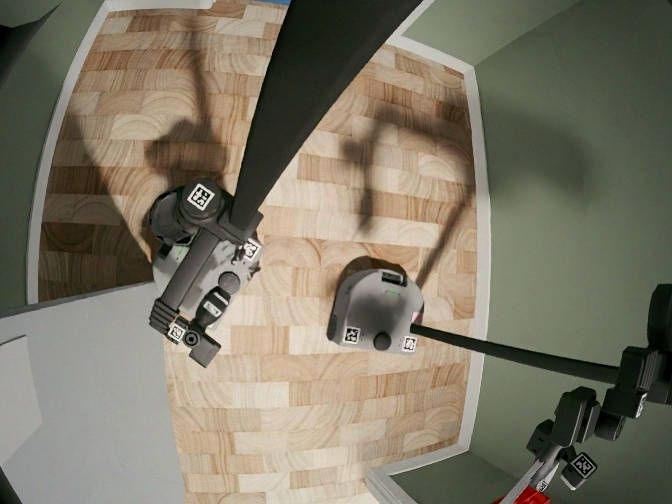

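Call:
execute_actions(actions=[{"r2":{"base":{"rotate_rad":-0.2}}}], cameras=[])

Call:
execute_actions(actions=[{"r2":{"base":{"translate_m":0.6}}}], cameras=["r2_nav_camera"])

Scene clock: 249.83 s.
r1.base_odometry: x=+1.852 y=+6.726 heading=-1.789 (m, m, rad; r1's odometry frame)
r1.turned_by_wheels: +0.000 (rad since the last result)
r1.turned_by_imu: +0.000 (rad since the last result)
r1.base_tilt: forward=+0.9 right=+1.4 (deg)
r1.lidar_m: 1.53 1.53 1.80 1.80 1.80 1.82 1.61 1.61 1.90 2.35 2.34 1.73
r1.head_depth_mm: 1351 1605 1625 1438 1291 1164 1067 / 1388 1667 1625 1440 1285 1168 1074 / 1431 1723 1639 1439 1297 1167 1095 / 1482 1761 1638 1446 1299 1170 - / 1521 1803 1640 1449 1298 1171 - / 1591 1825 1639 1454 1305 1174 - / 1625 1855 1649 1459 1300 1176 1102
r1.base_status: not commanded
r1.joint_positions: lift_m=+0.310 arm_m=+0.002 wrist_yaw_rad=+3.037 wrist_pitch_rad=-0.364 wrist_roll_rad=-0.007 gripper_m=+0.037 head_pan_rad=+0.493 head_tilt_rad=-1.087
r1.joint_status: not commanded
r1.motor_effort: left_wheel=-3(3) right_wheel=+2(2) lift_m=+42(42) arm_m=+0(1) wrist_yaw_rad=+0(0) wrist_pitch_rad=+8(8) wrist_roll_rad=+0(1) gripper_m=+0(0) head_pan_rad=+3(4) head_tilt_rad=-6(8) (%)
r1.hand_pose: x=+0.0029 y=+0.0827 z=+0.3348 quat_wxyz=(+0.164, +0.698, +0.092, +0.690) (m; r1's base frame)
r1.wrist_depth_mm: - - - - - - - / - - - - - - - / - - - - - - - / 833 828 831 806 817 815 826 / 668 669 - 665 661 665 666 / 554 561 - 558 580 557 551 / 475 494 - 502 479 482 479
r2.base_odometry: x=+3.938 y=+1.201 heading=-0.025 (m, m, rad; r2's odometry frame)
r2.turned_by_wheels: -0.200 (rad since the last result)
r2.turned_by_imu: -0.202 (rad since the last result)
r2.base_tilt: forward=-1.6 right=+3.3 (deg)
r2.lidar_m: 3.99 0.72 0.79 0.66 0.66 0.71 1.08 1.48 1.70 0.57 0.82 0.88
r2.head_depth_mm: 2716 2170 1821 309 335 1228 1099 / 2727 2185 1819 347 320 1230 1107 / 2724 2204 1838 1573 1332 1227 1110 / 2727 2207 1849 1579 1385 1230 1108 / 2771 2215 1840 1586 1390 1229 1113 / 2785 2215 1850 1586 1354 1238 1114 / 2773 2236 1868 1043 1288 1243 1119
r2.base_status: done
r2.joint_positions: lift_m=+0.930 arm_m=+0.003 wrist_yaw_rad=+1.749 wrist_pitch_rad=-0.227 wrist_roll_rad=-0.005 gripper_m=+0.104 head_pan_rad=-0.007 head_tilt_rad=-0.889
r2.joint_status: not commanded
r2.motor_effort: left_wheel=+2(5) right_wheel=-4(7) lift_m=+50(49) arm_m=-4(4) wrist_yaw_rad=+1(0) wrist_pitch_rad=+9(9) wrist_roll_rad=+0(0) gripper_m=-21(21) head_pan_rad=+3(3) head_tilt_rad=-6(6) (%)
r2.hand_pose: x=+0.2190 y=-0.1049 z=+0.9874 quat_wxyz=(+0.513, +0.589, -0.387, +0.489) (m; r2's base frame)
r2.wrist_depth_mm: 564 - - - - - 628 / 602 690 - 116 114 925 633 / 636 702 - 122 144 863 632 / 661 148 166 127 127 840 639 / 714 137 165 136 154 792 662 / 770 153 164 149 164 810 665 / 870 890 152 154 158 940 630
r3.base_odometry: x=-1.343 y=-2.830 heading=+1.647 (m, m, rad; r3's odometry frame)
r3.turned_by_wheels: +0.000 (rad since the last result)
r3.turned_by_imu: +0.001 (rad since the last result)
r3.base_tilt: forward=+0.1 right=+0.1 (deg)
r3.lidar_m: 0.57 0.72 1.27 1.42 1.31 1.22 0.90 0.25 0.26 0.35 0.92 1.12
r3.head_depth_mm: 1176 1539 1485 1371 1274 1188 1103 / 1246 1434 1464 1345 1266 1183 1122 / 1279 1561 1485 1195 1269 1177 - / 1289 1562 1480 1216 1258 1191 - / 1298 1548 1480 1361 1258 1198 - / 1300 1555 1478 1359 1260 1180 - / 1321 1549 1467 1353 1259 1182 -
r3.base_status: not commanded
r3.joint_positions: lift_m=+0.310 arm_m=-0.002 wrist_yaw_rad=+3.041 wrist_pitch_rad=-0.316 wrist_roll_rad=+0.000 gripper_m=+0.037 head_pan_rad=+0.593 head_tilt_rad=-1.188
r3.joint_status: not commanded
r3.motor_effort: left_wheel=-5(5) right_wheel=-1(0) lift_m=+37(36) arm_m=-2(2) wrist_yaw_rad=-1(1) wrist_pitch_rad=+10(10) wrist_roll_rad=+1(0) gripper_m=+0(0) head_pan_rad=+4(4) head_tilt_rad=-8(8) (%)
r3.hand_pose: x=+0.0026 y=+0.0924 z=+0.3461 quat_wxyz=(+0.147, +0.703, +0.076, +0.692) (m; r3's base frame)
r3.wrist_depth_mm: - - - - - - 946 / - - - - - - 945 / - - - - - - 987 / 995 - - - - - 949 / 761 749 777 805 762 781 502 / 609 604 - 609 651 611 442 / 512 513 - 526 511 513 446
pictures: none
No camera images: the call's "cameras" was empty. Leave "cameras" out to get every camera's image.

Scene clock: 256.80 s.
r1.base_odometry: x=+1.852 y=+6.726 heading=-1.789 (m, m, rad; r1's odometry frame)
r1.turned_by_wheels: +0.000 (rad since the last result)
r1.turned_by_imu: -0.001 (rad since the last result)
r1.base_tilt: forward=+0.9 right=+1.3 (deg)
r1.lidar_m: 1.53 1.52 1.80 1.80 1.80 1.82 1.61 1.61 1.91 2.35 2.35 1.73
r1.head_depth_mm: 1347 1607 1620 1433 1286 1170 1062 / 1385 1655 1634 1443 1290 1164 1075 / 1437 1721 1631 1444 1293 1170 1095 / 1474 1768 1637 1448 1298 1169 - / 1525 1795 1646 1444 1292 1174 - / 1580 1819 1638 1448 1300 1178 - / 1628 1854 1652 1455 1302 1179 1099
r1.base_status: not commanded
r1.joint_positions: lift_m=+0.310 arm_m=+0.002 wrist_yaw_rad=+3.037 wrist_pitch_rad=-0.364 wrist_roll_rad=-0.007 gripper_m=+0.037 head_pan_rad=+0.493 head_tilt_rad=-1.087
r1.joint_status: not commanded
r1.motor_effort: left_wheel=-3(4) right_wheel=+2(2) lift_m=+42(42) arm_m=+0(0) wrist_yaw_rad=+0(1) wrist_pitch_rad=+8(8) wrist_roll_rad=+0(1) gripper_m=+0(1) head_pan_rad=+3(4) head_tilt_rad=-8(9) (%)
r1.hand_pose: x=+0.0029 y=+0.0827 z=+0.3348 quat_wxyz=(+0.164, +0.698, +0.092, +0.690) (m; r1's base frame)
r1.wrist_depth_mm: - - - - - - - / - - - - - - - / - - - - - - - / 837 824 824 821 824 833 807 / 664 643 - 674 660 676 657 / 552 548 - 556 573 554 569 / 484 493 - 504 480 480 476
r2.base_odometry: x=+4.538 y=+1.186 heading=-0.025 (m, m, rad; r2's odometry frame)
r2.turned_by_wheels: +0.000 (rad since the last result)
r2.turned_by_imu: +0.003 (rad since the last result)
r2.base_tilt: forward=-1.6 right=+3.2 (deg)
r2.lidar_m: 3.44 3.38 0.36 0.34 0.89 0.96 1.46 0.80 0.74 0.58 0.57 0.67
r2.head_depth_mm: 2713 2175 1822 309 336 1219 1097 / 2724 2186 1831 348 320 1227 1106 / 2721 2189 1829 1582 1336 1228 1106 / 2743 2189 1839 1575 1387 1233 1110 / 2743 2209 1846 1583 1388 1234 1112 / 2766 2221 1857 1588 1396 1242 1117 / 2780 2230 1859 1597 1394 1243 1119
r2.base_status: done
r2.joint_positions: lift_m=+0.930 arm_m=+0.003 wrist_yaw_rad=+1.749 wrist_pitch_rad=-0.227 wrist_roll_rad=-0.005 gripper_m=+0.104 head_pan_rad=-0.007 head_tilt_rad=-0.889
r2.joint_status: not commanded
r2.motor_effort: left_wheel=+1(6) right_wheel=-3(3) lift_m=+50(49) arm_m=-4(4) wrist_yaw_rad=+0(1) wrist_pitch_rad=+9(8) wrist_roll_rad=+0(0) gripper_m=-20(20) head_pan_rad=+3(3) head_tilt_rad=-5(6) (%)
r2.hand_pose: x=+0.2190 y=-0.1049 z=+0.9874 quat_wxyz=(+0.513, +0.589, -0.387, +0.489) (m; r2's base frame)
r2.wrist_depth_mm: - - - - - - - / - - - 115 116 - - / - - - 123 144 - - / - 148 165 127 128 - - / - 136 165 136 154 - - / - 153 164 149 163 - 454 / - - 153 155 158 - 436
r3.base_odometry: x=-1.343 y=-2.830 heading=+1.647 (m, m, rad; r3's odometry frame)
r3.turned_by_wheels: +0.000 (rad since the last result)
r3.turned_by_imu: +0.002 (rad since the last result)
r3.base_tilt: forward=+0.2 right=+0.0 (deg)
r3.lidar_m: 1.27 1.22 1.27 1.42 1.31 1.22 0.89 0.25 0.26 0.35 0.92 0.80
r3.head_depth_mm: 1268 1549 1498 1380 1275 1186 1107 / 1278 1550 1487 1373 1271 1181 1119 / 1285 1566 1481 1370 1266 1175 - / 1294 1555 1468 1362 1264 1195 - / 1296 1561 1469 1361 1264 1193 - / 1295 1553 1487 1352 1264 1181 - / 1310 1549 1470 1355 1263 1183 -
r3.base_status: not commanded
r3.joint_positions: lift_m=+0.310 arm_m=-0.002 wrist_yaw_rad=+3.041 wrist_pitch_rad=-0.316 wrist_roll_rad=+0.000 gripper_m=+0.037 head_pan_rad=+0.593 head_tilt_rad=-1.188
r3.joint_status: not commanded
r3.motor_effort: left_wheel=-5(5) right_wheel=+0(1) lift_m=+37(36) arm_m=-3(1) wrist_yaw_rad=-1(1) wrist_pitch_rad=+10(10) wrist_roll_rad=+0(0) gripper_m=+0(0) head_pan_rad=+4(5) head_tilt_rad=-8(8) (%)
r3.hand_pose: x=+0.0026 y=+0.0924 z=+0.3461 quat_wxyz=(+0.147, +0.703, +0.076, +0.692) (m; r3's base frame)
r3.wrist_depth_mm: - - - - - - 939 / - - - - - - 981 / - - - - - - 986 / - - - - - - 972 / 753 770 794 803 765 760 778 / 609 608 - 603 637 617 626 / 515 509 - 523 511 517 519
pictures: r2_nav_camera (sideways: a quarter turn counterclockwise sets it upright)
camera_calibration (this result's frames):
r2_nav_camera: T_world_to_cam=[[0.759633, -0.0340532, 0.64946, -0.809456], [-0.0430533, -0.999071, -0.00202752, 0.0563966], [0.648925, -0.0264212, -0.760393, 0.943324], [0, 0, 0, 1]] pos_world=[0.00517077, 0.0537035, 1.24312]
Images, in order (width x height): r2_nav_camera 672x504.

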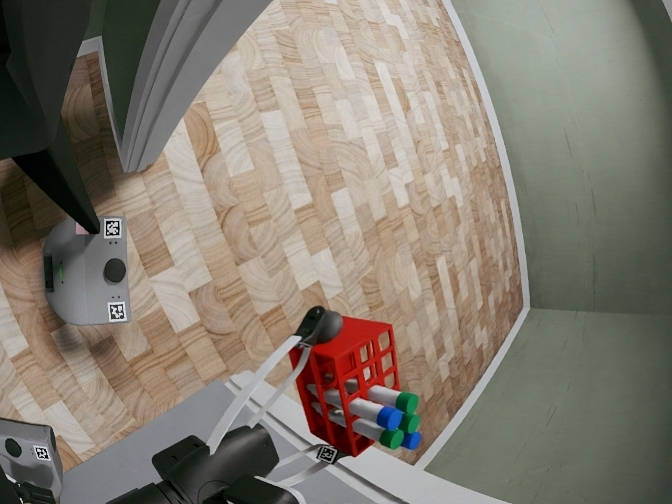

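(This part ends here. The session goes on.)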